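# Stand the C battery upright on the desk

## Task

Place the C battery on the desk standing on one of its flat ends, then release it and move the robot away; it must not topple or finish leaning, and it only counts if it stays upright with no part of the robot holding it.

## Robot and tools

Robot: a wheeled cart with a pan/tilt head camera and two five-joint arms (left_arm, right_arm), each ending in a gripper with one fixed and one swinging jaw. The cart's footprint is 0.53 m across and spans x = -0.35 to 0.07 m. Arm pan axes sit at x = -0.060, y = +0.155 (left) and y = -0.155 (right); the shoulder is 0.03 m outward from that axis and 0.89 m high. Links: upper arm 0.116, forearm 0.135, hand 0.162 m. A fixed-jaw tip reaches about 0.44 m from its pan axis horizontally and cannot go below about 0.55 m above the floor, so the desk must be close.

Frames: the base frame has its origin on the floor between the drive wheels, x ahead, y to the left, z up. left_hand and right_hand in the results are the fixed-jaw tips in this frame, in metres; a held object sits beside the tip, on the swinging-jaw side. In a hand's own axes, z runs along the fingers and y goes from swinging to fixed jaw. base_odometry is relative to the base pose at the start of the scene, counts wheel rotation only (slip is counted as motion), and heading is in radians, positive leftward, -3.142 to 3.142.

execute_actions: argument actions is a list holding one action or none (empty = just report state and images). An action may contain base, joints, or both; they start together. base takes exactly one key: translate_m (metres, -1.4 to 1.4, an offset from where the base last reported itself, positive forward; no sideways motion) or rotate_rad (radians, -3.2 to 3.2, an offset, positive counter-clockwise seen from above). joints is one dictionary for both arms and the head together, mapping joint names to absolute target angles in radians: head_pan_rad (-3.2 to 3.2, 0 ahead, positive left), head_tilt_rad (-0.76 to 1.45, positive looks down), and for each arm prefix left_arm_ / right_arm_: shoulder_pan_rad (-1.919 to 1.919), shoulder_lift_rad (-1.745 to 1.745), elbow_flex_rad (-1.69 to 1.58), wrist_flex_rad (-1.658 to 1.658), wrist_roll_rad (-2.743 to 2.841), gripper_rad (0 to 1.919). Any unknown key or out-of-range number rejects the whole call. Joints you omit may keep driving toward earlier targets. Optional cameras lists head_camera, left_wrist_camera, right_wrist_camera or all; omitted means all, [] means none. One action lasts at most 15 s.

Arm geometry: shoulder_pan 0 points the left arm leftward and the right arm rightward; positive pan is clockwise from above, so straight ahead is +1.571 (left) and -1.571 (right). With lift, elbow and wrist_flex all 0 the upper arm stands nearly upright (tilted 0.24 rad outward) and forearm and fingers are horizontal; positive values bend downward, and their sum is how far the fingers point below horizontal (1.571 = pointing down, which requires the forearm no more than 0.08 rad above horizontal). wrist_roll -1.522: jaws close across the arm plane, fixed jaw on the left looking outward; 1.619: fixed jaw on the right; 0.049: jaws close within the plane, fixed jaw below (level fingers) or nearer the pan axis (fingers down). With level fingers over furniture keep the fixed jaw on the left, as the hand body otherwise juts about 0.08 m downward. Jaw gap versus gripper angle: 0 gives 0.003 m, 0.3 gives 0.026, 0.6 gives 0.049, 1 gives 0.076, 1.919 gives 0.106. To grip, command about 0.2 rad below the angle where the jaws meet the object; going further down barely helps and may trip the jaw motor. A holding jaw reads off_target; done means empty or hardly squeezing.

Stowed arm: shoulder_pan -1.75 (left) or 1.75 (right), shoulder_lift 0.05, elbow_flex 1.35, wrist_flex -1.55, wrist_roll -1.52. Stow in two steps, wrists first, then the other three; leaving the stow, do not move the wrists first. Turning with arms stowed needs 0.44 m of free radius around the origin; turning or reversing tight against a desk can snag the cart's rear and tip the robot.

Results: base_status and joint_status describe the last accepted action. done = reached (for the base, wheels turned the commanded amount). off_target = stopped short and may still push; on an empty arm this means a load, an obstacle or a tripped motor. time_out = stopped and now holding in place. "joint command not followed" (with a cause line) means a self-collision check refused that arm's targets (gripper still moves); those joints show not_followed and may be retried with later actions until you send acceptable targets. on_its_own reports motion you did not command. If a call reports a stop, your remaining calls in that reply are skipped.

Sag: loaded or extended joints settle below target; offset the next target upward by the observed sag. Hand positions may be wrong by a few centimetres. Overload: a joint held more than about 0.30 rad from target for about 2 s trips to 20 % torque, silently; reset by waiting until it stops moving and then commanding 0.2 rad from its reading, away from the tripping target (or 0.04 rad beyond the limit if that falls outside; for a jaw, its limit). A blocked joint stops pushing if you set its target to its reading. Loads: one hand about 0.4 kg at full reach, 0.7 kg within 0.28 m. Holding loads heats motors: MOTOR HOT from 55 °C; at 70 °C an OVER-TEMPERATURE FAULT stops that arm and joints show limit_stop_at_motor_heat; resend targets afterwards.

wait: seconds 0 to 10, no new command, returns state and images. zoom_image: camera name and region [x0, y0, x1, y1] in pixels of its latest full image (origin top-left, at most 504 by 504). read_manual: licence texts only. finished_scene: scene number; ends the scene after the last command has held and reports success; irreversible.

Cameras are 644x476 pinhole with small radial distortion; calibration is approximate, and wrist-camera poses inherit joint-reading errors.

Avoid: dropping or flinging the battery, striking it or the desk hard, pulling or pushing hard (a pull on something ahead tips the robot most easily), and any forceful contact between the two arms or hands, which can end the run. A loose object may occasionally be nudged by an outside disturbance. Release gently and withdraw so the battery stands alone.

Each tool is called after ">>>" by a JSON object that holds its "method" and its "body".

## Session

>>> {"method": "execute_actions", "body": {"actions": []}}

Scene clock: 0.00 s.
base_odometry: x=+0.000 y=+0.000 heading=+0.000 (m, m, rad; odometry frame)
base_status: not commanded
joint_positions: head_pan_rad=-0.032 head_tilt_rad=-0.016 left_arm_shoulder_pan_rad=-1.730 left_arm_shoulder_lift_rad=+0.078 left_arm_elbow_flex_rad=+1.280 left_arm_wrist_flex_rad=-1.595 left_arm_wrist_roll_rad=-1.508 left_arm_gripper_rad=+1.920 right_arm_shoulder_pan_rad=+1.784 right_arm_shoulder_lift_rad=+0.017 right_arm_elbow_flex_rad=+1.321 right_arm_wrist_flex_rad=-1.442 right_arm_wrist_roll_rad=-1.548 right_arm_gripper_rad=+1.920
joint_status: not commanded
left_hand: x=-0.3123 y=+0.1065 z=+0.9107 quat_wxyz=(-0.057, -0.616, -0.054, +0.784) (m; base frame)
right_hand: x=-0.3120 y=-0.1084 z=+0.8926 quat_wxyz=(-0.070, +0.665, -0.080, -0.740) (m; base frame)
pictures: head_camera, left_wrist_camera, right_wrist_camera
camera_calibration (this result's frames):
head_camera: T_world_to_cam=[[-0.0684964, -0.997616, -0.00842782, 0.00764923], [-0.00689096, 0.00892056, -0.999936, 1.1921], [0.997628, -0.068434, -0.00748556, 0.0476063], [0, 0, 0, 1]] pos_world=[-0.0387547, 0.000254649, 1.19245]
left_wrist_camera: T_world_to_cam=[[-0.208189, 0.976752, 0.0511148, -0.223616], [0.372848, 0.127567, -0.919082, 0.953492], [-0.904235, -0.172285, -0.390738, 0.164921], [0, 0, 0, 1]] pos_world=[-0.252935, 0.125196, 0.952208]
right_wrist_camera: T_world_to_cam=[[0.181698, 0.983196, -0.0176276, 0.173946], [0.422999, -0.0943289, -0.901207, 0.951072], [-0.887726, 0.156291, -0.43303, 0.193324], [0, 0, 0, 1]] pos_world=[-0.262289, -0.111524, 0.943894]
Images, in order (width x height): head_camera 644x476, left_wrist_camera 644x476, right_wrist_camera 644x476.

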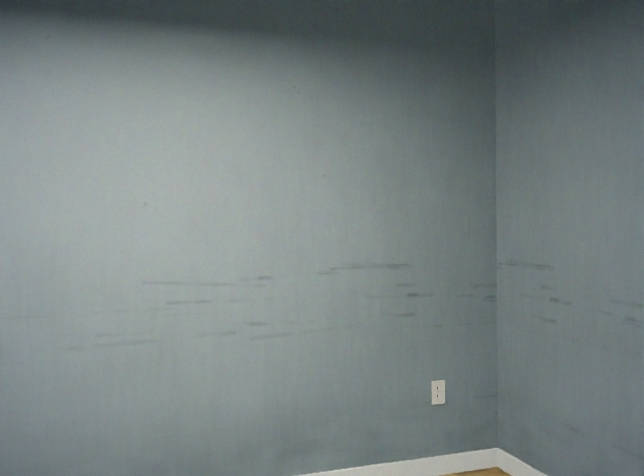

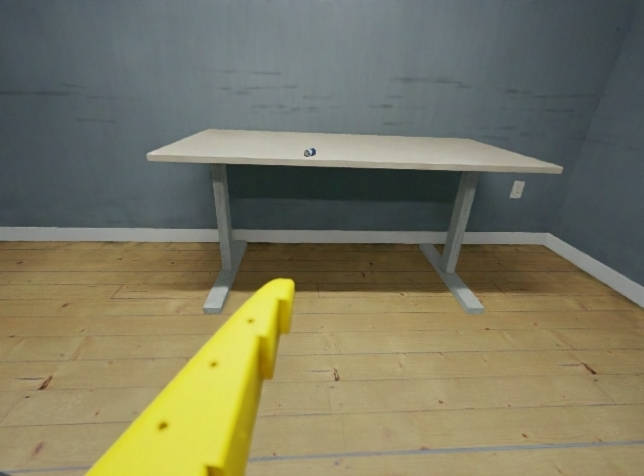

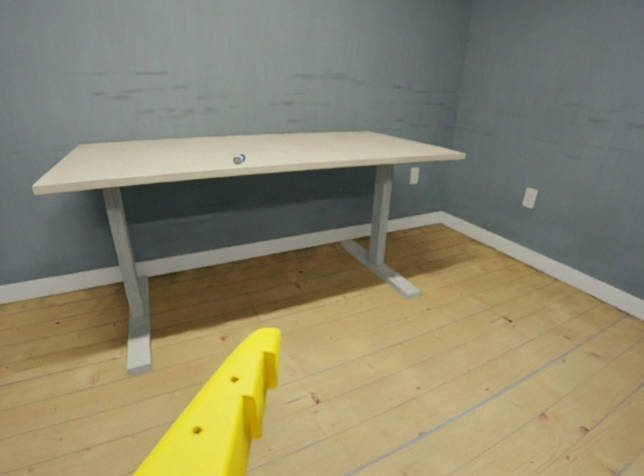

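>>> {"method": "zoom_image", "body": {"camera": "left_wrist_camera", "region": [280, 130, 340, 175]}}

>>> {"method": "zoom_image", "body": {"camera": "right_wrist_camera", "region": [210, 136, 270, 181]}}

Region (280, 130, 340, 175) of left_wrist_camera's 644x476 image, scaled by 8.400; it fills the top 378 rows of this view, and the rest is white.

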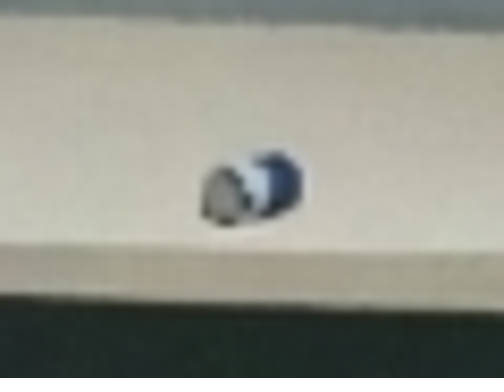

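Region (210, 136, 270, 181) of right_wrist_camera's 644x476 image, scaled by 8.400; it fills the top 378 rows of this view, and the rest is white.

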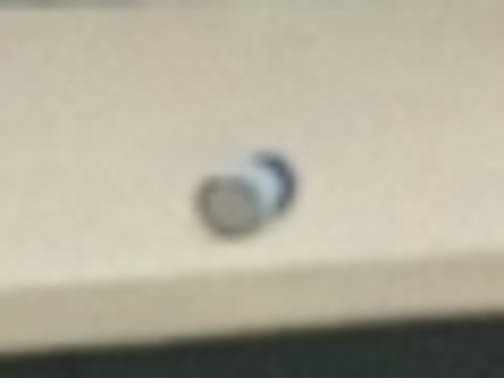

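>>> {"method": "execute_actions", "body": {"actions": [{"base": {"rotate_rad": -3.125}, "joints": {"head_pan_rad": 0.1, "head_tilt_rad": 0.4, "left_arm_shoulder_pan_rad": 0.9, "left_arm_shoulder_lift_rad": 0.0, "left_arm_elbow_flex_rad": 0.0}}], "cameras": ["head_camera"]}}

Scene clock: 7.47 s.
base_odometry: x=-0.001 y=+0.000 heading=-3.124 (m, m, rad; odometry frame)
base_status: done
joint_positions: head_pan_rad=+0.090 head_tilt_rad=+0.393 left_arm_shoulder_pan_rad=+0.894 left_arm_shoulder_lift_rad=+0.041 left_arm_elbow_flex_rad=+0.039 left_arm_wrist_flex_rad=-1.595 left_arm_wrist_roll_rad=-1.508 left_arm_gripper_rad=+1.920 right_arm_shoulder_pan_rad=+1.784 right_arm_shoulder_lift_rad=+0.017 right_arm_elbow_flex_rad=+1.321 right_arm_wrist_flex_rad=-1.442 right_arm_wrist_roll_rad=-1.548 right_arm_gripper_rad=+1.920
joint_status: all done
left_hand: x=+0.0967 y=+0.2908 z=+1.1600 quat_wxyz=(+0.945, -0.009, +0.026, +0.325) (m; base frame)
right_hand: x=-0.3120 y=-0.1084 z=+0.8926 quat_wxyz=(-0.070, +0.665, -0.080, -0.740) (m; base frame)
pictures: head_camera
camera_calibration (this result's frames):
head_camera: T_world_to_cam=[[0.0527862, -0.998582, 0.00696367, -0.00436609], [-0.403836, -0.027724, -0.914411, 1.07501], [0.913307, 0.0454561, -0.404727, 0.500868], [0, 0, 0, 1]] pos_world=[-0.0230888, 0.00267607, 1.18574]
Images, in order (width x height): head_camera 644x476.

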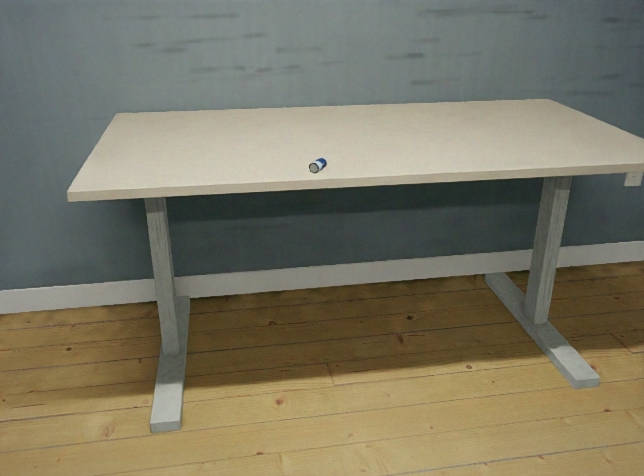

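>>> {"method": "execute_actions", "body": {"actions": [{"base": {"translate_m": 1.12}, "joints": {"head_pan_rad": 0.25, "head_tilt_rad": 1.0, "left_arm_wrist_flex_rad": 1.2, "left_arm_wrist_roll_rad": -1.9, "left_arm_gripper_rad": 0.7}}], "cameras": ["head_camera"]}}

Scene clock: 15.97 s.
base_odometry: x=-1.121 y=-0.018 heading=-3.122 (m, m, rad; odometry frame)
base_status: done
joint_positions: head_pan_rad=+0.240 head_tilt_rad=+0.995 left_arm_shoulder_pan_rad=+0.894 left_arm_shoulder_lift_rad=+0.041 left_arm_elbow_flex_rad=+0.037 left_arm_wrist_flex_rad=+1.192 left_arm_wrist_roll_rad=-1.890 left_arm_gripper_rad=+0.709 right_arm_shoulder_pan_rad=+1.784 right_arm_shoulder_lift_rad=+0.017 right_arm_elbow_flex_rad=+1.321 right_arm_wrist_flex_rad=-1.442 right_arm_wrist_roll_rad=-1.548 right_arm_gripper_rad=+1.920
joint_status: all done
left_hand: x=+0.1287 y=+0.3159 z=+0.8474 quat_wxyz=(+0.129, -0.152, +0.977, +0.075) (m; base frame)
right_hand: x=-0.3120 y=-0.1084 z=+0.8926 quat_wxyz=(-0.070, +0.665, -0.080, -0.740) (m; base frame)
pictures: head_camera
camera_calibration (this result's frames):
head_camera: T_world_to_cam=[[0.211599, -0.976989, 0.0268056, -0.01974], [-0.828902, -0.193922, -0.524706, 0.606479], [0.51783, 0.088808, -0.850862, 0.995782], [0, 0, 0, 1]] pos_world=[-0.0087572, 0.00989061, 1.16602]
Images, in order (width x height): head_camera 644x476.

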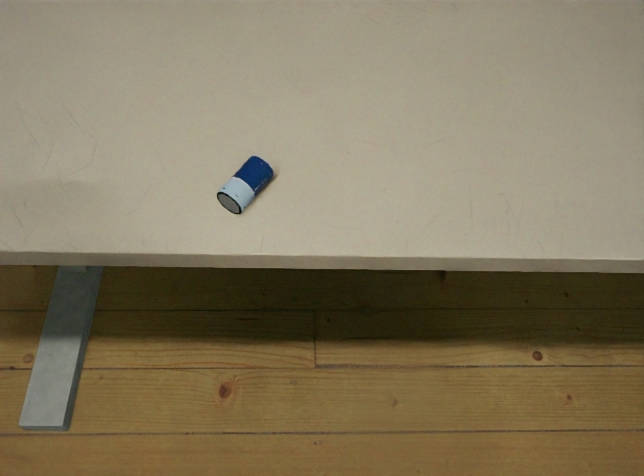

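>>> {"method": "zoom_image", "body": {"camera": "head_camera", "region": [195, 140, 295, 230]}}

Region (195, 140, 295, 230) of head_camera's 644x476 image, scaled by 5.040; it fills the top 454 rows of this view, and the rest is white.

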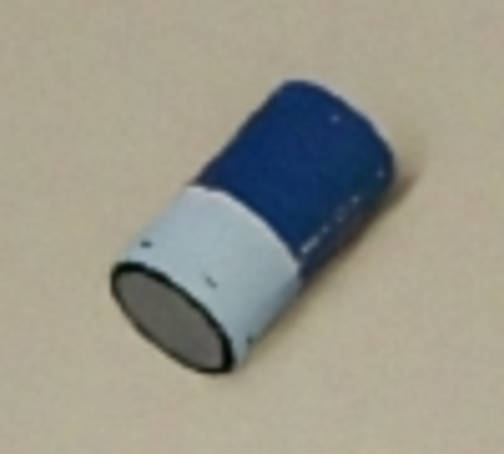

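>>> {"method": "execute_actions", "body": {"actions": [{"base": {"translate_m": 0.13}, "joints": {"head_pan_rad": 0.45, "head_tilt_rad": 1.15, "left_arm_shoulder_pan_rad": 1.665, "left_arm_shoulder_lift_rad": 0.46, "left_arm_elbow_flex_rad": -0.225, "left_arm_wrist_flex_rad": 1.325, "left_arm_wrist_roll_rad": -1.8}}], "cameras": ["head_camera", "left_wrist_camera"]}}

Scene clock: 21.33 s.
base_odometry: x=-1.251 y=-0.021 heading=-3.119 (m, m, rad; odometry frame)
base_status: done
joint_positions: head_pan_rad=+0.440 head_tilt_rad=+1.145 left_arm_shoulder_pan_rad=+1.657 left_arm_shoulder_lift_rad=+0.472 left_arm_elbow_flex_rad=-0.190 left_arm_wrist_flex_rad=+1.314 left_arm_wrist_roll_rad=-1.810 left_arm_gripper_rad=+0.709 right_arm_shoulder_pan_rad=+1.784 right_arm_shoulder_lift_rad=+0.017 right_arm_elbow_flex_rad=+1.321 right_arm_wrist_flex_rad=-1.442 right_arm_wrist_roll_rad=-1.548 right_arm_gripper_rad=+1.920
joint_status: all done
left_hand: x=+0.1753 y=+0.1423 z=+0.7884 quat_wxyz=(-0.013, +0.186, +0.983, -0.001) (m; base frame)
right_hand: x=-0.3120 y=-0.1084 z=+0.8926 quat_wxyz=(-0.070, +0.665, -0.080, -0.740) (m; base frame)
pictures: head_camera, left_wrist_camera
camera_calibration (this result's frames):
head_camera: T_world_to_cam=[[0.405389, -0.913635, 0.0305019, -0.0148862], [-0.836175, -0.384091, -0.391516, 0.452836], [0.369419, 0.133212, -0.919665, 1.068], [0, 0, 0, 1]] pos_world=[-0.00985387, 0.0180595, 1.15995]
left_wrist_camera: T_world_to_cam=[[-0.343682, -0.93752, -0.0542165, 0.228383], [-0.752595, 0.240441, 0.613016, -0.371923], [-0.561679, 0.251486, -0.788208, 0.757236], [0, 0, 0, 1]] pos_world=[0.223907, 0.113105, 0.837236]
Images, in order (width x height): head_camera 644x476, left_wrist_camera 644x476.

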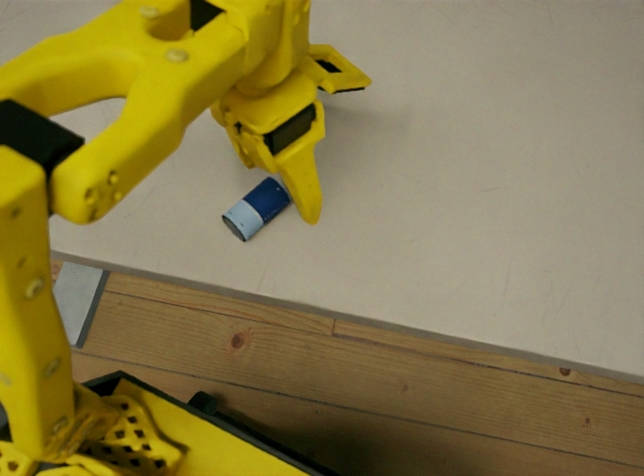

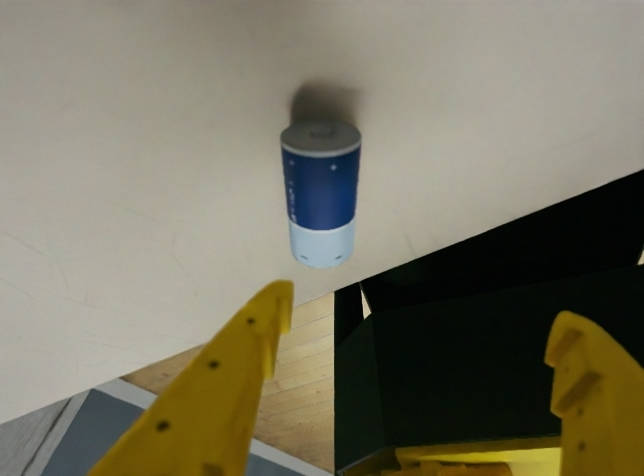

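>>> {"method": "zoom_image", "body": {"camera": "left_wrist_camera", "region": [220, 100, 420, 300]}}

Region (220, 100, 420, 300) of left_wrist_camera's 644x476 image, scaled by 2.520.

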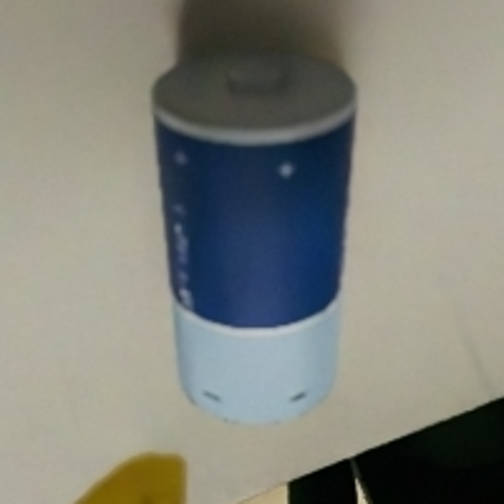

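>>> {"method": "execute_actions", "body": {"actions": [{"joints": {"left_arm_shoulder_pan_rad": 1.61, "left_arm_shoulder_lift_rad": 0.626, "left_arm_elbow_flex_rad": -0.313, "left_arm_wrist_flex_rad": 1.224, "left_arm_wrist_roll_rad": -1.893}}], "cameras": ["left_wrist_camera"]}}

Scene clock: 24.57 s.
base_odometry: x=-1.251 y=-0.021 heading=-3.119 (m, m, rad; odometry frame)
base_status: not commanded
joint_positions: head_pan_rad=+0.440 head_tilt_rad=+1.145 left_arm_shoulder_pan_rad=+1.618 left_arm_shoulder_lift_rad=+0.639 left_arm_elbow_flex_rad=-0.277 left_arm_wrist_flex_rad=+1.234 left_arm_wrist_roll_rad=-1.884 left_arm_gripper_rad=+0.709 right_arm_shoulder_pan_rad=+1.784 right_arm_shoulder_lift_rad=+0.017 right_arm_elbow_flex_rad=+1.321 right_arm_wrist_flex_rad=-1.442 right_arm_wrist_roll_rad=-1.548 right_arm_gripper_rad=+1.920
joint_status: all done
left_hand: x=+0.1866 y=+0.1506 z=+0.7642 quat_wxyz=(-0.012, +0.203, +0.979, -0.002) (m; base frame)
right_hand: x=-0.3120 y=-0.1084 z=+0.8926 quat_wxyz=(-0.070, +0.665, -0.080, -0.740) (m; base frame)
pictures: left_wrist_camera
camera_calibration (this result's frames):
left_wrist_camera: T_world_to_cam=[[-0.376525, -0.924921, -0.0524433, 0.241659], [-0.743556, 0.267957, 0.612637, -0.356074], [-0.552588, 0.269668, -0.788623, 0.738284], [0, 0, 0, 1]] pos_world=[0.234197, 0.119837, 0.813045]
Images, in order (width x height): left_wrist_camera 644x476.

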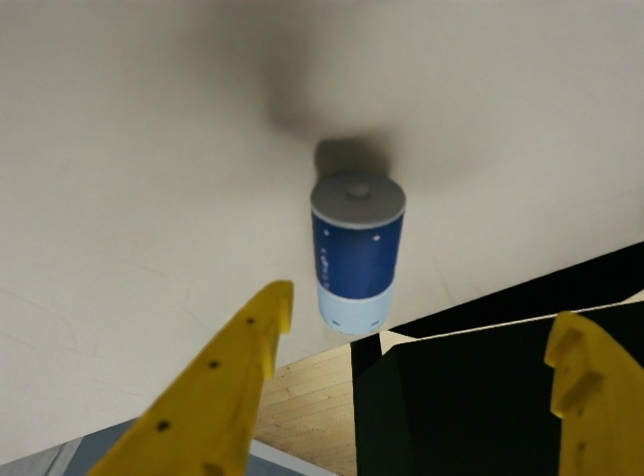

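>>> {"method": "execute_actions", "body": {"actions": [{"joints": {"left_arm_shoulder_lift_rad": 0.754, "left_arm_wrist_flex_rad": 1.113, "left_arm_gripper_rad": 0.52}}], "cameras": ["left_wrist_camera"]}}

Scene clock: 26.23 s.
base_odometry: x=-1.251 y=-0.021 heading=-3.119 (m, m, rad; odometry frame)
base_status: not commanded
joint_positions: head_pan_rad=+0.440 head_tilt_rad=+1.145 left_arm_shoulder_pan_rad=+1.618 left_arm_shoulder_lift_rad=+0.768 left_arm_elbow_flex_rad=-0.279 left_arm_wrist_flex_rad=+1.123 left_arm_wrist_roll_rad=-1.884 left_arm_gripper_rad=+0.529 right_arm_shoulder_pan_rad=+1.784 right_arm_shoulder_lift_rad=+0.017 right_arm_elbow_flex_rad=+1.321 right_arm_wrist_flex_rad=-1.442 right_arm_wrist_roll_rad=-1.548 right_arm_gripper_rad=+1.920
joint_status: all done
left_hand: x=+0.1861 y=+0.1506 z=+0.7362 quat_wxyz=(-0.021, +0.203, +0.979, -0.003) (m; base frame)
right_hand: x=-0.3120 y=-0.1084 z=+0.8926 quat_wxyz=(-0.070, +0.665, -0.080, -0.740) (m; base frame)
pictures: left_wrist_camera
camera_calibration (this result's frames):
left_wrist_camera: T_world_to_cam=[[-0.377362, -0.924881, -0.0468293, 0.23605], [-0.733123, 0.267462, 0.625296, -0.350477], [-0.565799, 0.270294, -0.778982, 0.711211], [0, 0, 0, 1]] pos_world=[0.234536, 0.119821, 0.784226]
Images, in order (width x height): left_wrist_camera 644x476.

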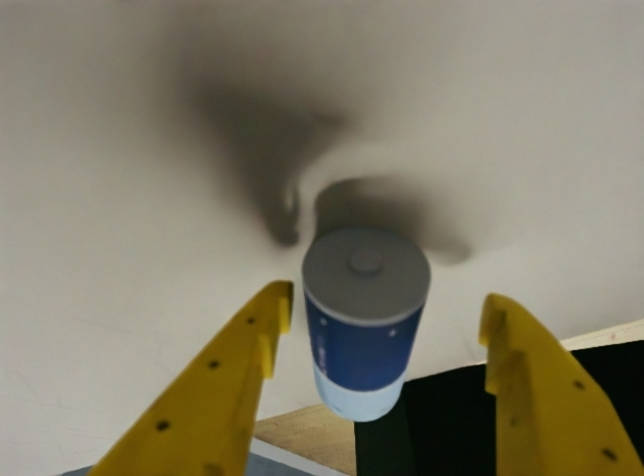

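>>> {"method": "execute_actions", "body": {"actions": [{"joints": {"left_arm_gripper_rad": 0.12}}], "cameras": ["left_wrist_camera"]}}

Scene clock: 27.13 s.
base_odometry: x=-1.251 y=-0.021 heading=-3.119 (m, m, rad; odometry frame)
base_status: not commanded
joint_positions: head_pan_rad=+0.440 head_tilt_rad=+1.145 left_arm_shoulder_pan_rad=+1.617 left_arm_shoulder_lift_rad=+0.768 left_arm_elbow_flex_rad=-0.279 left_arm_wrist_flex_rad=+1.123 left_arm_wrist_roll_rad=-1.884 left_arm_gripper_rad=+0.310 right_arm_shoulder_pan_rad=+1.784 right_arm_shoulder_lift_rad=+0.017 right_arm_elbow_flex_rad=+1.321 right_arm_wrist_flex_rad=-1.442 right_arm_wrist_roll_rad=-1.548 right_arm_gripper_rad=+1.920
joint_status: left_arm_gripper_rad off_target (ended at +0.310, target +0.120)
left_hand: x=+0.1862 y=+0.1510 z=+0.7362 quat_wxyz=(-0.021, +0.202, +0.979, -0.003) (m; base frame)
right_hand: x=-0.3120 y=-0.1084 z=+0.8926 quat_wxyz=(-0.070, +0.665, -0.080, -0.740) (m; base frame)
pictures: left_wrist_camera
camera_calibration (this result's frames):
left_wrist_camera: T_world_to_cam=[[-0.375943, -0.925459, -0.0468293, 0.236224], [-0.733533, 0.266337, 0.625296, -0.350327], [-0.566213, 0.269426, -0.778982, 0.711321], [0, 0, 0, 1]] pos_world=[0.23459, 0.120273, 0.784226]
Images, in order (width x height): left_wrist_camera 644x476.

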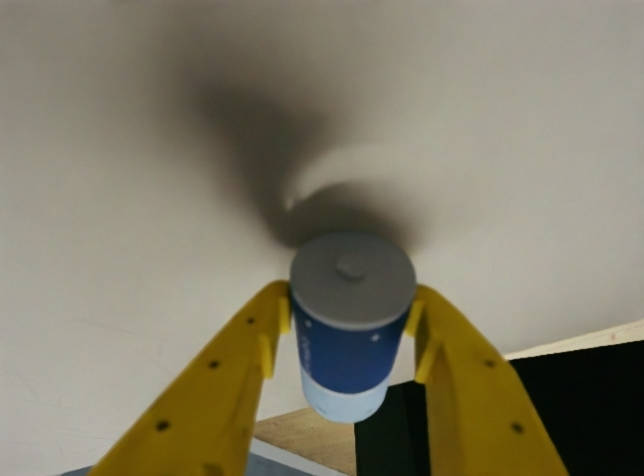

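>>> {"method": "execute_actions", "body": {"actions": [{"joints": {"left_arm_shoulder_lift_rad": 0.6}}], "cameras": []}}

>>> {"method": "execute_actions", "body": {"actions": [{"joints": {"left_arm_wrist_flex_rad": -1.0, "left_arm_wrist_roll_rad": -1.55, "head_pan_rad": 0.4, "head_tilt_rad": 0.9}}], "cameras": ["left_wrist_camera"]}}

Scene clock: 31.27 s.
base_odometry: x=-1.251 y=-0.021 heading=-3.119 (m, m, rad; odometry frame)
base_status: not commanded
joint_positions: head_pan_rad=+0.440 head_tilt_rad=+1.145 left_arm_shoulder_pan_rad=+1.617 left_arm_shoulder_lift_rad=+0.672 left_arm_elbow_flex_rad=-0.279 left_arm_wrist_flex_rad=+1.122 left_arm_wrist_roll_rad=-1.884 left_arm_gripper_rad=+0.310 right_arm_shoulder_pan_rad=+1.784 right_arm_shoulder_lift_rad=+0.017 right_arm_elbow_flex_rad=+1.321 right_arm_wrist_flex_rad=-1.442 right_arm_wrist_roll_rad=-1.548 right_arm_gripper_rad=+1.920
joint_status: all done
left_hand: x=+0.2006 y=+0.1503 z=+0.7577 quat_wxyz=(+0.028, +0.202, +0.979, +0.004) (m; base frame)
right_hand: x=-0.3120 y=-0.1084 z=+0.8926 quat_wxyz=(-0.070, +0.665, -0.080, -0.740) (m; base frame)
pictures: none
No camera images: the call's "cameras" was empty. Leave "cameras" out to get every camera's image.

Scene clock: 33.40 s.
base_odometry: x=-1.251 y=-0.021 heading=-3.119 (m, m, rad; odometry frame)
base_status: not commanded
joint_positions: head_pan_rad=+0.410 head_tilt_rad=+0.915 left_arm_shoulder_pan_rad=+1.617 left_arm_shoulder_lift_rad=+0.672 left_arm_elbow_flex_rad=-0.279 left_arm_wrist_flex_rad=-0.973 left_arm_wrist_roll_rad=-1.560 left_arm_gripper_rad=+0.310 right_arm_shoulder_pan_rad=+1.784 right_arm_shoulder_lift_rad=+0.017 right_arm_elbow_flex_rad=+1.321 right_arm_wrist_flex_rad=-1.442 right_arm_wrist_roll_rad=-1.548 right_arm_gripper_rad=+1.920
joint_status: all done
left_hand: x=+0.3231 y=+0.1452 z=+1.0060 quat_wxyz=(+0.880, +0.020, +0.475, -0.003) (m; base frame)
right_hand: x=-0.3120 y=-0.1084 z=+0.8926 quat_wxyz=(-0.070, +0.665, -0.080, -0.740) (m; base frame)
pictures: left_wrist_camera
camera_calibration (this result's frames):
left_wrist_camera: T_world_to_cam=[[0.012802, -0.999686, 0.0215281, 0.111332], [-0.0558251, -0.0222109, -0.998193, 1.03909], [0.998358, 0.0115771, -0.0560919, -0.19469], [0, 0, 0, 1]] pos_world=[0.250953, 0.13663, 1.0239]
Images, in order (width x height): left_wrist_camera 644x476.

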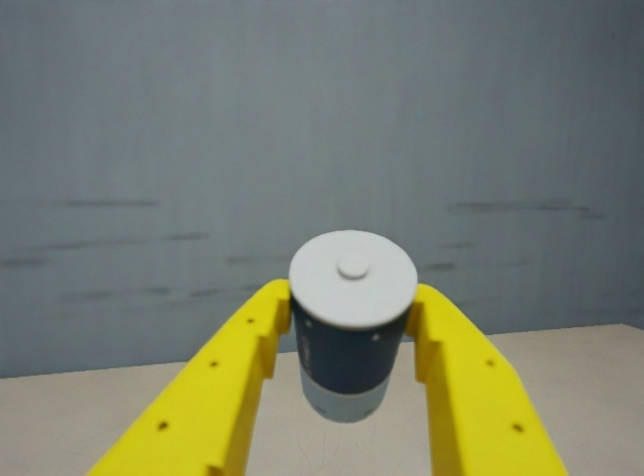

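>>> {"method": "execute_actions", "body": {"actions": []}}

Scene clock: 34.27 s.
base_odometry: x=-1.251 y=-0.021 heading=-3.119 (m, m, rad; odometry frame)
base_status: not commanded
joint_positions: head_pan_rad=+0.410 head_tilt_rad=+0.915 left_arm_shoulder_pan_rad=+1.617 left_arm_shoulder_lift_rad=+0.672 left_arm_elbow_flex_rad=-0.279 left_arm_wrist_flex_rad=-0.973 left_arm_wrist_roll_rad=-1.560 left_arm_gripper_rad=+0.310 right_arm_shoulder_pan_rad=+1.784 right_arm_shoulder_lift_rad=+0.017 right_arm_elbow_flex_rad=+1.321 right_arm_wrist_flex_rad=-1.442 right_arm_wrist_roll_rad=-1.548 right_arm_gripper_rad=+1.920
joint_status: all done
left_hand: x=+0.3231 y=+0.1452 z=+1.0060 quat_wxyz=(+0.880, +0.020, +0.475, -0.003) (m; base frame)
right_hand: x=-0.3120 y=-0.1084 z=+0.8926 quat_wxyz=(-0.070, +0.665, -0.080, -0.740) (m; base frame)
pictures: head_camera, left_wrist_camera, right_wrist_camera
camera_calibration (this result's frames):
head_camera: T_world_to_cam=[[0.371916, -0.927941, 0.0245771, -0.00964002], [-0.743082, -0.313485, -0.591233, 0.687085], [0.556334, 0.201626, -0.806126, 0.946101], [0, 0, 0, 1]] pos_world=[-0.012202, 0.0156863, 1.16914]
left_wrist_camera: T_world_to_cam=[[0.012802, -0.999686, 0.0215281, 0.111332], [-0.0558251, -0.0222109, -0.998193, 1.03909], [0.998358, 0.0115771, -0.0560919, -0.19469], [0, 0, 0, 1]] pos_world=[0.250953, 0.13663, 1.0239]
right_wrist_camera: T_world_to_cam=[[0.181698, 0.983196, -0.0176276, 0.173946], [0.422999, -0.0943289, -0.901207, 0.951072], [-0.887726, 0.156291, -0.43303, 0.193324], [0, 0, 0, 1]] pos_world=[-0.262289, -0.111524, 0.943894]
Images, in order (width x height): head_camera 644x476, left_wrist_camera 644x476, right_wrist_camera 644x476.

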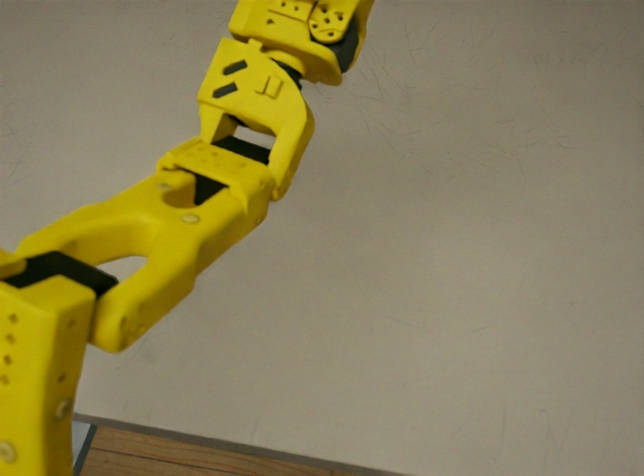

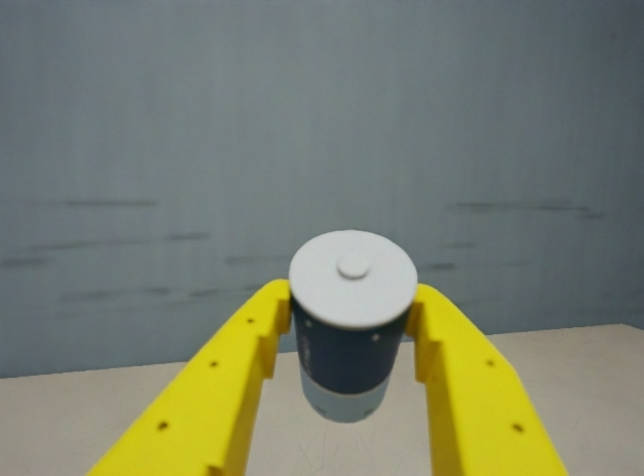

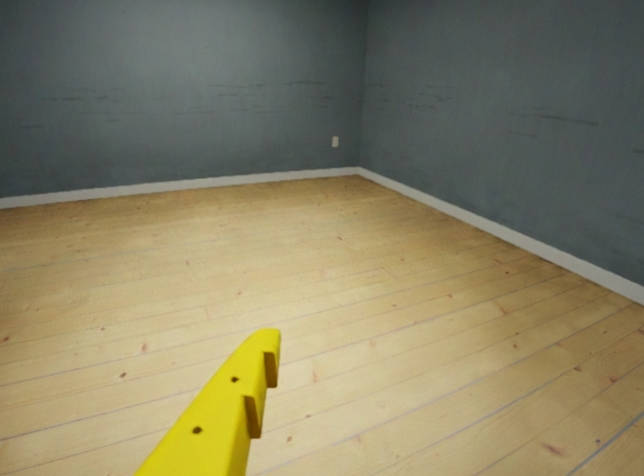

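>>> {"method": "execute_actions", "body": {"actions": [{"joints": {"left_arm_shoulder_lift_rad": 1.27, "left_arm_wrist_flex_rad": -1.01}}], "cameras": ["head_camera", "left_wrist_camera"]}}

Scene clock: 35.83 s.
base_odometry: x=-1.251 y=-0.021 heading=-3.119 (m, m, rad; odometry frame)
base_status: not commanded
joint_positions: head_pan_rad=+0.410 head_tilt_rad=+0.915 left_arm_shoulder_pan_rad=+1.617 left_arm_shoulder_lift_rad=+1.302 left_arm_elbow_flex_rad=-0.279 left_arm_wrist_flex_rad=-0.989 left_arm_wrist_roll_rad=-1.560 left_arm_gripper_rad=+0.310 right_arm_shoulder_pan_rad=+1.784 right_arm_shoulder_lift_rad=+0.017 right_arm_elbow_flex_rad=+1.321 right_arm_wrist_flex_rad=-1.442 right_arm_wrist_roll_rad=-1.548 right_arm_gripper_rad=+1.920
joint_status: all done
left_hand: x=+0.3214 y=+0.1452 z=+0.7790 quat_wxyz=(+0.695, +0.030, +0.719, -0.003) (m; base frame)
right_hand: x=-0.3120 y=-0.1084 z=+0.8926 quat_wxyz=(-0.070, +0.665, -0.080, -0.740) (m; base frame)
pictures: head_camera, left_wrist_camera
camera_calibration (this result's frames):
head_camera: T_world_to_cam=[[0.371908, -0.927944, 0.0245767, -0.00964002], [-0.743078, -0.313475, -0.591242, 0.687096], [0.556344, 0.201625, -0.806119, 0.946093], [0, 0, 0, 1]] pos_world=[-0.012202, 0.0156859, 1.16914]
left_wrist_camera: T_world_to_cam=[[0.0144782, -0.999763, -0.0162456, 0.145216], [-0.621214, 0.00373739, -0.783632, 0.823202], [0.783507, 0.0214376, -0.621013, 0.30194], [0, 0, 0, 1]] pos_world=[0.27271, 0.135632, 0.834955]
Images, in order (width x height): head_camera 644x476, left_wrist_camera 644x476.

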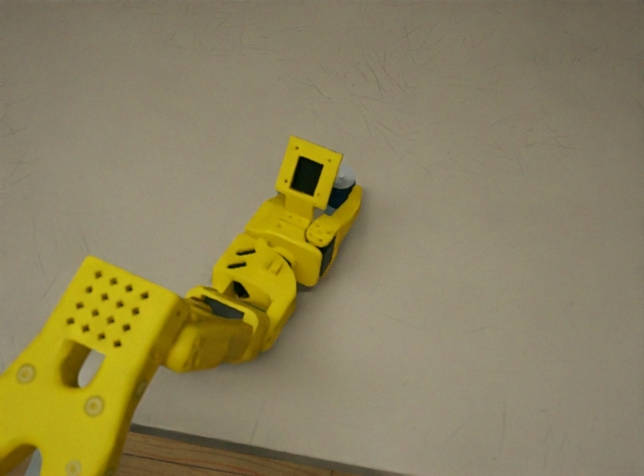

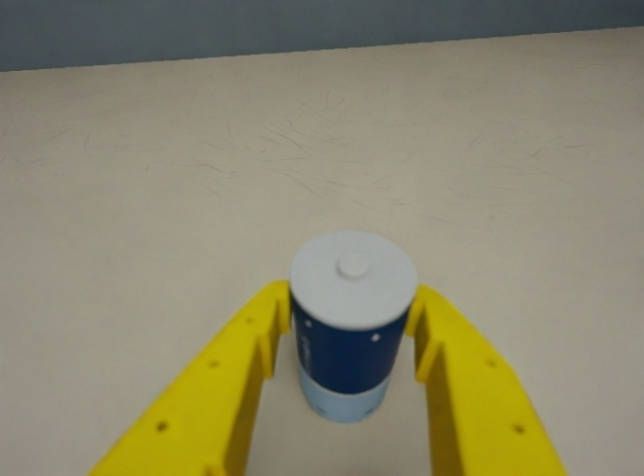

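>>> {"method": "execute_actions", "body": {"actions": [{"joints": {"left_arm_shoulder_lift_rad": 1.31, "left_arm_wrist_flex_rad": -1.05}}], "cameras": ["left_wrist_camera"]}}

Scene clock: 36.57 s.
base_odometry: x=-1.251 y=-0.021 heading=-3.119 (m, m, rad; odometry frame)
base_status: not commanded
joint_positions: head_pan_rad=+0.410 head_tilt_rad=+0.915 left_arm_shoulder_pan_rad=+1.617 left_arm_shoulder_lift_rad=+1.340 left_arm_elbow_flex_rad=-0.279 left_arm_wrist_flex_rad=-1.023 left_arm_wrist_roll_rad=-1.560 left_arm_gripper_rad=+0.310 right_arm_shoulder_pan_rad=+1.784 right_arm_shoulder_lift_rad=+0.017 right_arm_elbow_flex_rad=+1.321 right_arm_wrist_flex_rad=-1.442 right_arm_wrist_roll_rad=-1.548 right_arm_gripper_rad=+1.920
joint_status: all done
left_hand: x=+0.3171 y=+0.1454 z=+0.7710 quat_wxyz=(+0.693, +0.030, +0.720, -0.003) (m; base frame)
right_hand: x=-0.3120 y=-0.1084 z=+0.8926 quat_wxyz=(-0.070, +0.665, -0.080, -0.740) (m; base frame)
pictures: left_wrist_camera
camera_calibration (this result's frames):
left_wrist_camera: T_world_to_cam=[[0.0144029, -0.99976, -0.0165229, 0.145587], [-0.62481, 0.00390242, -0.780767, 0.813155], [0.780644, 0.021569, -0.624603, 0.304065], [0, 0, 0, 1]] pos_world=[0.268604, 0.13582, 0.82721]
Images, in order (width x height): left_wrist_camera 644x476.

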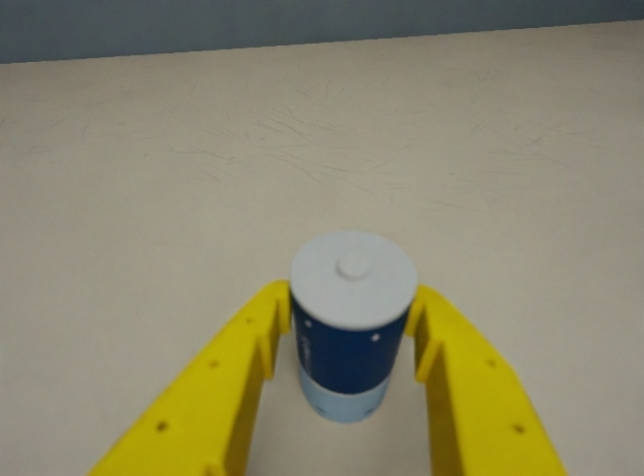

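>>> {"method": "execute_actions", "body": {"actions": [{"joints": {"left_arm_shoulder_lift_rad": 1.335, "left_arm_wrist_flex_rad": -1.075}}], "cameras": ["left_wrist_camera"]}}

Scene clock: 37.30 s.
base_odometry: x=-1.251 y=-0.021 heading=-3.119 (m, m, rad; odometry frame)
base_status: not commanded
joint_positions: head_pan_rad=+0.410 head_tilt_rad=+0.915 left_arm_shoulder_pan_rad=+1.617 left_arm_shoulder_lift_rad=+1.357 left_arm_elbow_flex_rad=-0.279 left_arm_wrist_flex_rad=-1.052 left_arm_wrist_roll_rad=-1.560 left_arm_gripper_rad=+0.309 right_arm_shoulder_pan_rad=+1.784 right_arm_shoulder_lift_rad=+0.017 right_arm_elbow_flex_rad=+1.321 right_arm_wrist_flex_rad=-1.442 right_arm_wrist_roll_rad=-1.548 right_arm_gripper_rad=+1.920
joint_status: all done
left_hand: x=+0.3151 y=+0.1455 z=+0.7698 quat_wxyz=(+0.698, +0.030, +0.716, -0.003) (m; base frame)
right_hand: x=-0.3120 y=-0.1084 z=+0.8926 quat_wxyz=(-0.070, +0.665, -0.080, -0.740) (m; base frame)
pictures: left_wrist_camera
camera_calibration (this result's frames):
left_wrist_camera: T_world_to_cam=[[0.0146009, -0.999769, -0.0157826, 0.145053], [-0.615192, 0.003461, -0.78837, 0.81393], [0.788242, 0.0212203, -0.614999, 0.29511], [0, 0, 0, 1]] pos_world=[0.265987, 0.13594, 0.82546]
Images, in order (width x height): left_wrist_camera 644x476.

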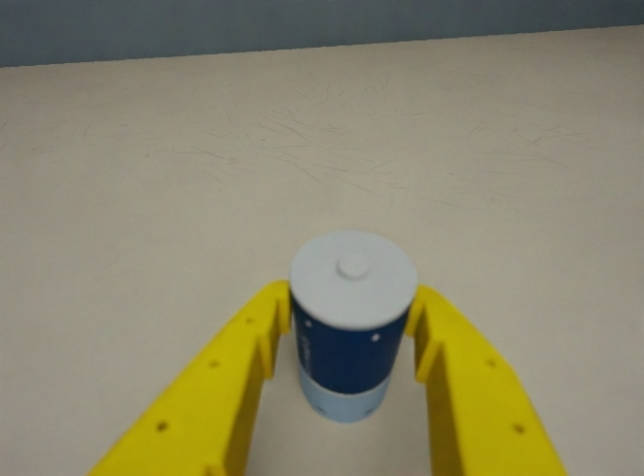

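>>> {"method": "execute_actions", "body": {"actions": [{"joints": {"left_arm_shoulder_lift_rad": 1.35}}], "cameras": ["left_wrist_camera", "head_camera"]}}

Scene clock: 37.97 s.
base_odometry: x=-1.251 y=-0.021 heading=-3.119 (m, m, rad; odometry frame)
base_status: not commanded
joint_positions: head_pan_rad=+0.410 head_tilt_rad=+0.915 left_arm_shoulder_pan_rad=+1.617 left_arm_shoulder_lift_rad=+1.363 left_arm_elbow_flex_rad=-0.282 left_arm_wrist_flex_rad=-1.058 left_arm_wrist_roll_rad=-1.560 left_arm_gripper_rad=+0.310 right_arm_shoulder_pan_rad=+1.784 right_arm_shoulder_lift_rad=+0.017 right_arm_elbow_flex_rad=+1.321 right_arm_wrist_flex_rad=-1.442 right_arm_wrist_roll_rad=-1.548 right_arm_gripper_rad=+1.920
joint_status: all done
left_hand: x=+0.3148 y=+0.1455 z=+0.7694 quat_wxyz=(+0.699, +0.030, +0.715, -0.003) (m; base frame)
right_hand: x=-0.3120 y=-0.1084 z=+0.8926 quat_wxyz=(-0.070, +0.665, -0.080, -0.740) (m; base frame)
pictures: head_camera, left_wrist_camera
camera_calibration (this result's frames):
head_camera: T_world_to_cam=[[0.371907, -0.927944, 0.0245767, -0.00963999], [-0.743078, -0.313474, -0.591244, 0.687098], [0.556346, 0.201626, -0.806118, 0.946092], [0, 0, 0, 1]] pos_world=[-0.012202, 0.0156859, 1.16914]
left_wrist_camera: T_world_to_cam=[[0.014649, -0.999771, -0.0155972, 0.144911], [-0.612773, 0.00334998, -0.790252, 0.814069], [0.790124, 0.0211339, -0.612583, 0.292699], [0, 0, 0, 1]] pos_world=[0.265448, 0.135965, 0.824882]
Images, in order (width x height): head_camera 644x476, left_wrist_camera 644x476.

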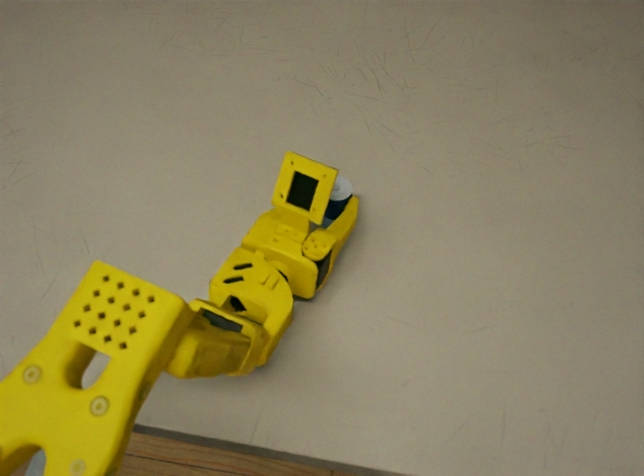

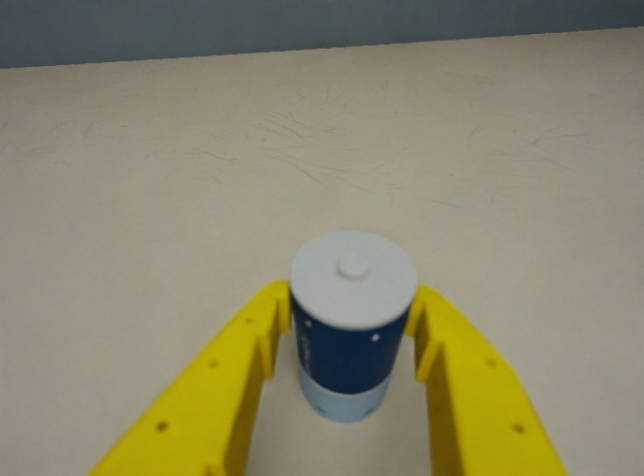

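Contact confirmed (z constant, wrist/elbow being unloaded). Releasing.

>>> {"method": "execute_actions", "body": {"actions": [{"joints": {"left_arm_gripper_rad": 0.7, "left_arm_shoulder_lift_rad": 1.335}}], "cameras": ["left_wrist_camera", "head_camera"]}}

Scene clock: 38.93 s.
base_odometry: x=-1.251 y=-0.021 heading=-3.119 (m, m, rad; odometry frame)
base_status: not commanded
joint_positions: head_pan_rad=+0.410 head_tilt_rad=+0.915 left_arm_shoulder_pan_rad=+1.617 left_arm_shoulder_lift_rad=+1.363 left_arm_elbow_flex_rad=-0.282 left_arm_wrist_flex_rad=-1.058 left_arm_wrist_roll_rad=-1.560 left_arm_gripper_rad=+0.690 right_arm_shoulder_pan_rad=+1.784 right_arm_shoulder_lift_rad=+0.017 right_arm_elbow_flex_rad=+1.321 right_arm_wrist_flex_rad=-1.442 right_arm_wrist_roll_rad=-1.548 right_arm_gripper_rad=+1.920
joint_status: all done
left_hand: x=+0.3148 y=+0.1455 z=+0.7694 quat_wxyz=(+0.699, +0.030, +0.715, -0.003) (m; base frame)
right_hand: x=-0.3120 y=-0.1084 z=+0.8926 quat_wxyz=(-0.070, +0.665, -0.080, -0.740) (m; base frame)
pictures: head_camera, left_wrist_camera
camera_calibration (this result's frames):
head_camera: T_world_to_cam=[[0.371907, -0.927945, 0.0245767, -0.00964], [-0.743078, -0.313474, -0.591244, 0.687098], [0.556346, 0.201625, -0.806118, 0.946092], [0, 0, 0, 1]] pos_world=[-0.012202, 0.0156859, 1.16914]
left_wrist_camera: T_world_to_cam=[[0.014649, -0.999771, -0.0155972, 0.144911], [-0.612773, 0.00334998, -0.790252, 0.814069], [0.790124, 0.0211339, -0.612583, 0.292699], [0, 0, 0, 1]] pos_world=[0.265448, 0.135965, 0.824882]
Images, in order (width x height): head_camera 644x476, left_wrist_camera 644x476.

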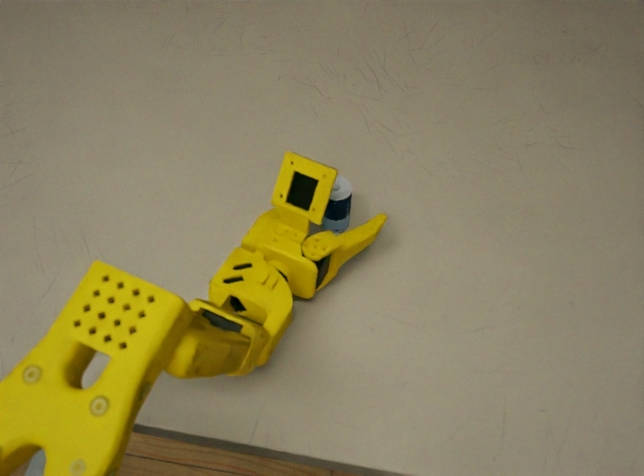

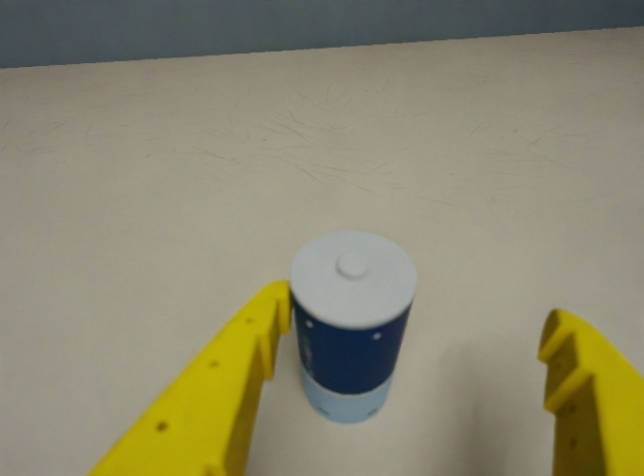

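The battery stands. Moving clear.

>>> {"method": "execute_actions", "body": {"actions": [{"base": {"translate_m": -0.3}, "joints": {"left_arm_shoulder_pan_rad": 1.57, "head_tilt_rad": 0.65, "head_pan_rad": 0.25}}], "cameras": ["left_wrist_camera", "head_camera"]}}

Scene clock: 41.43 s.
base_odometry: x=-0.951 y=-0.015 heading=-3.122 (m, m, rad; odometry frame)
base_status: done
joint_positions: head_pan_rad=+0.260 head_tilt_rad=+0.664 left_arm_shoulder_pan_rad=+1.578 left_arm_shoulder_lift_rad=+1.363 left_arm_elbow_flex_rad=-0.282 left_arm_wrist_flex_rad=-1.058 left_arm_wrist_roll_rad=-1.560 left_arm_gripper_rad=+0.691 right_arm_shoulder_pan_rad=+1.784 right_arm_shoulder_lift_rad=+0.017 right_arm_elbow_flex_rad=+1.321 right_arm_wrist_flex_rad=-1.442 right_arm_wrist_roll_rad=-1.548 right_arm_gripper_rad=+1.920
joint_status: all done
left_hand: x=+0.3148 y=+0.1599 z=+0.7694 quat_wxyz=(+0.699, +0.016, +0.715, +0.011) (m; base frame)
right_hand: x=-0.3120 y=-0.1084 z=+0.8926 quat_wxyz=(-0.070, +0.665, -0.080, -0.740) (m; base frame)
pictures: head_camera, left_wrist_camera
camera_calibration (this result's frames):
head_camera: T_world_to_cam=[[0.224007, -0.974445, 0.016662, -0.00748143], [-0.615416, -0.154688, -0.772874, 0.902154], [0.755701, 0.162875, -0.634341, 0.757746], [0, 0, 0, 1]] pos_world=[-0.0157528, 0.00884438, 1.17805]
left_wrist_camera: T_world_to_cam=[[0.0529696, -0.998474, -0.0155972, 0.147009], [-0.61245, -0.0201463, -0.790252, 0.81773], [0.788732, 0.0514118, -0.612583, 0.287922], [0, 0, 0, 1]] pos_world=[0.265939, 0.148457, 0.824882]
Images, in order (width x height): head_camera 644x476, left_wrist_camera 644x476.

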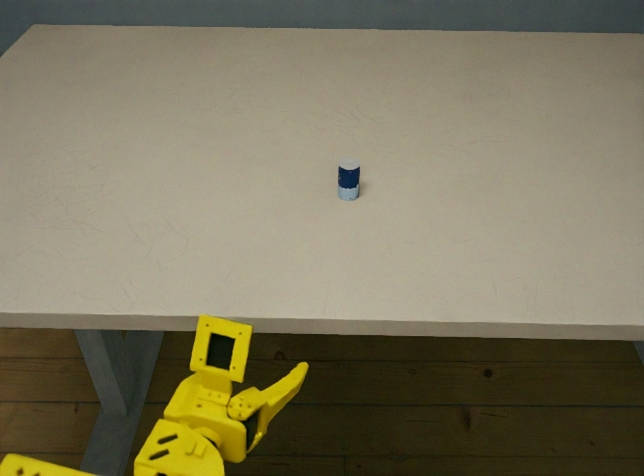

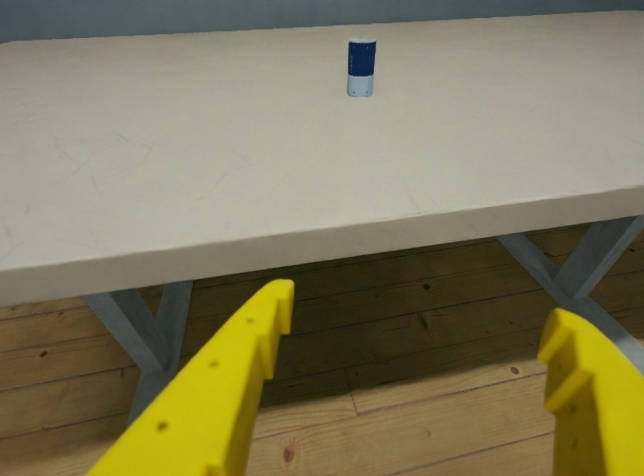

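The battery is standing upright on its flat end and the robot is clear.

>>> {"method": "finished_scene", "body": {"scene": 2}}

The scene is finished: the task was done.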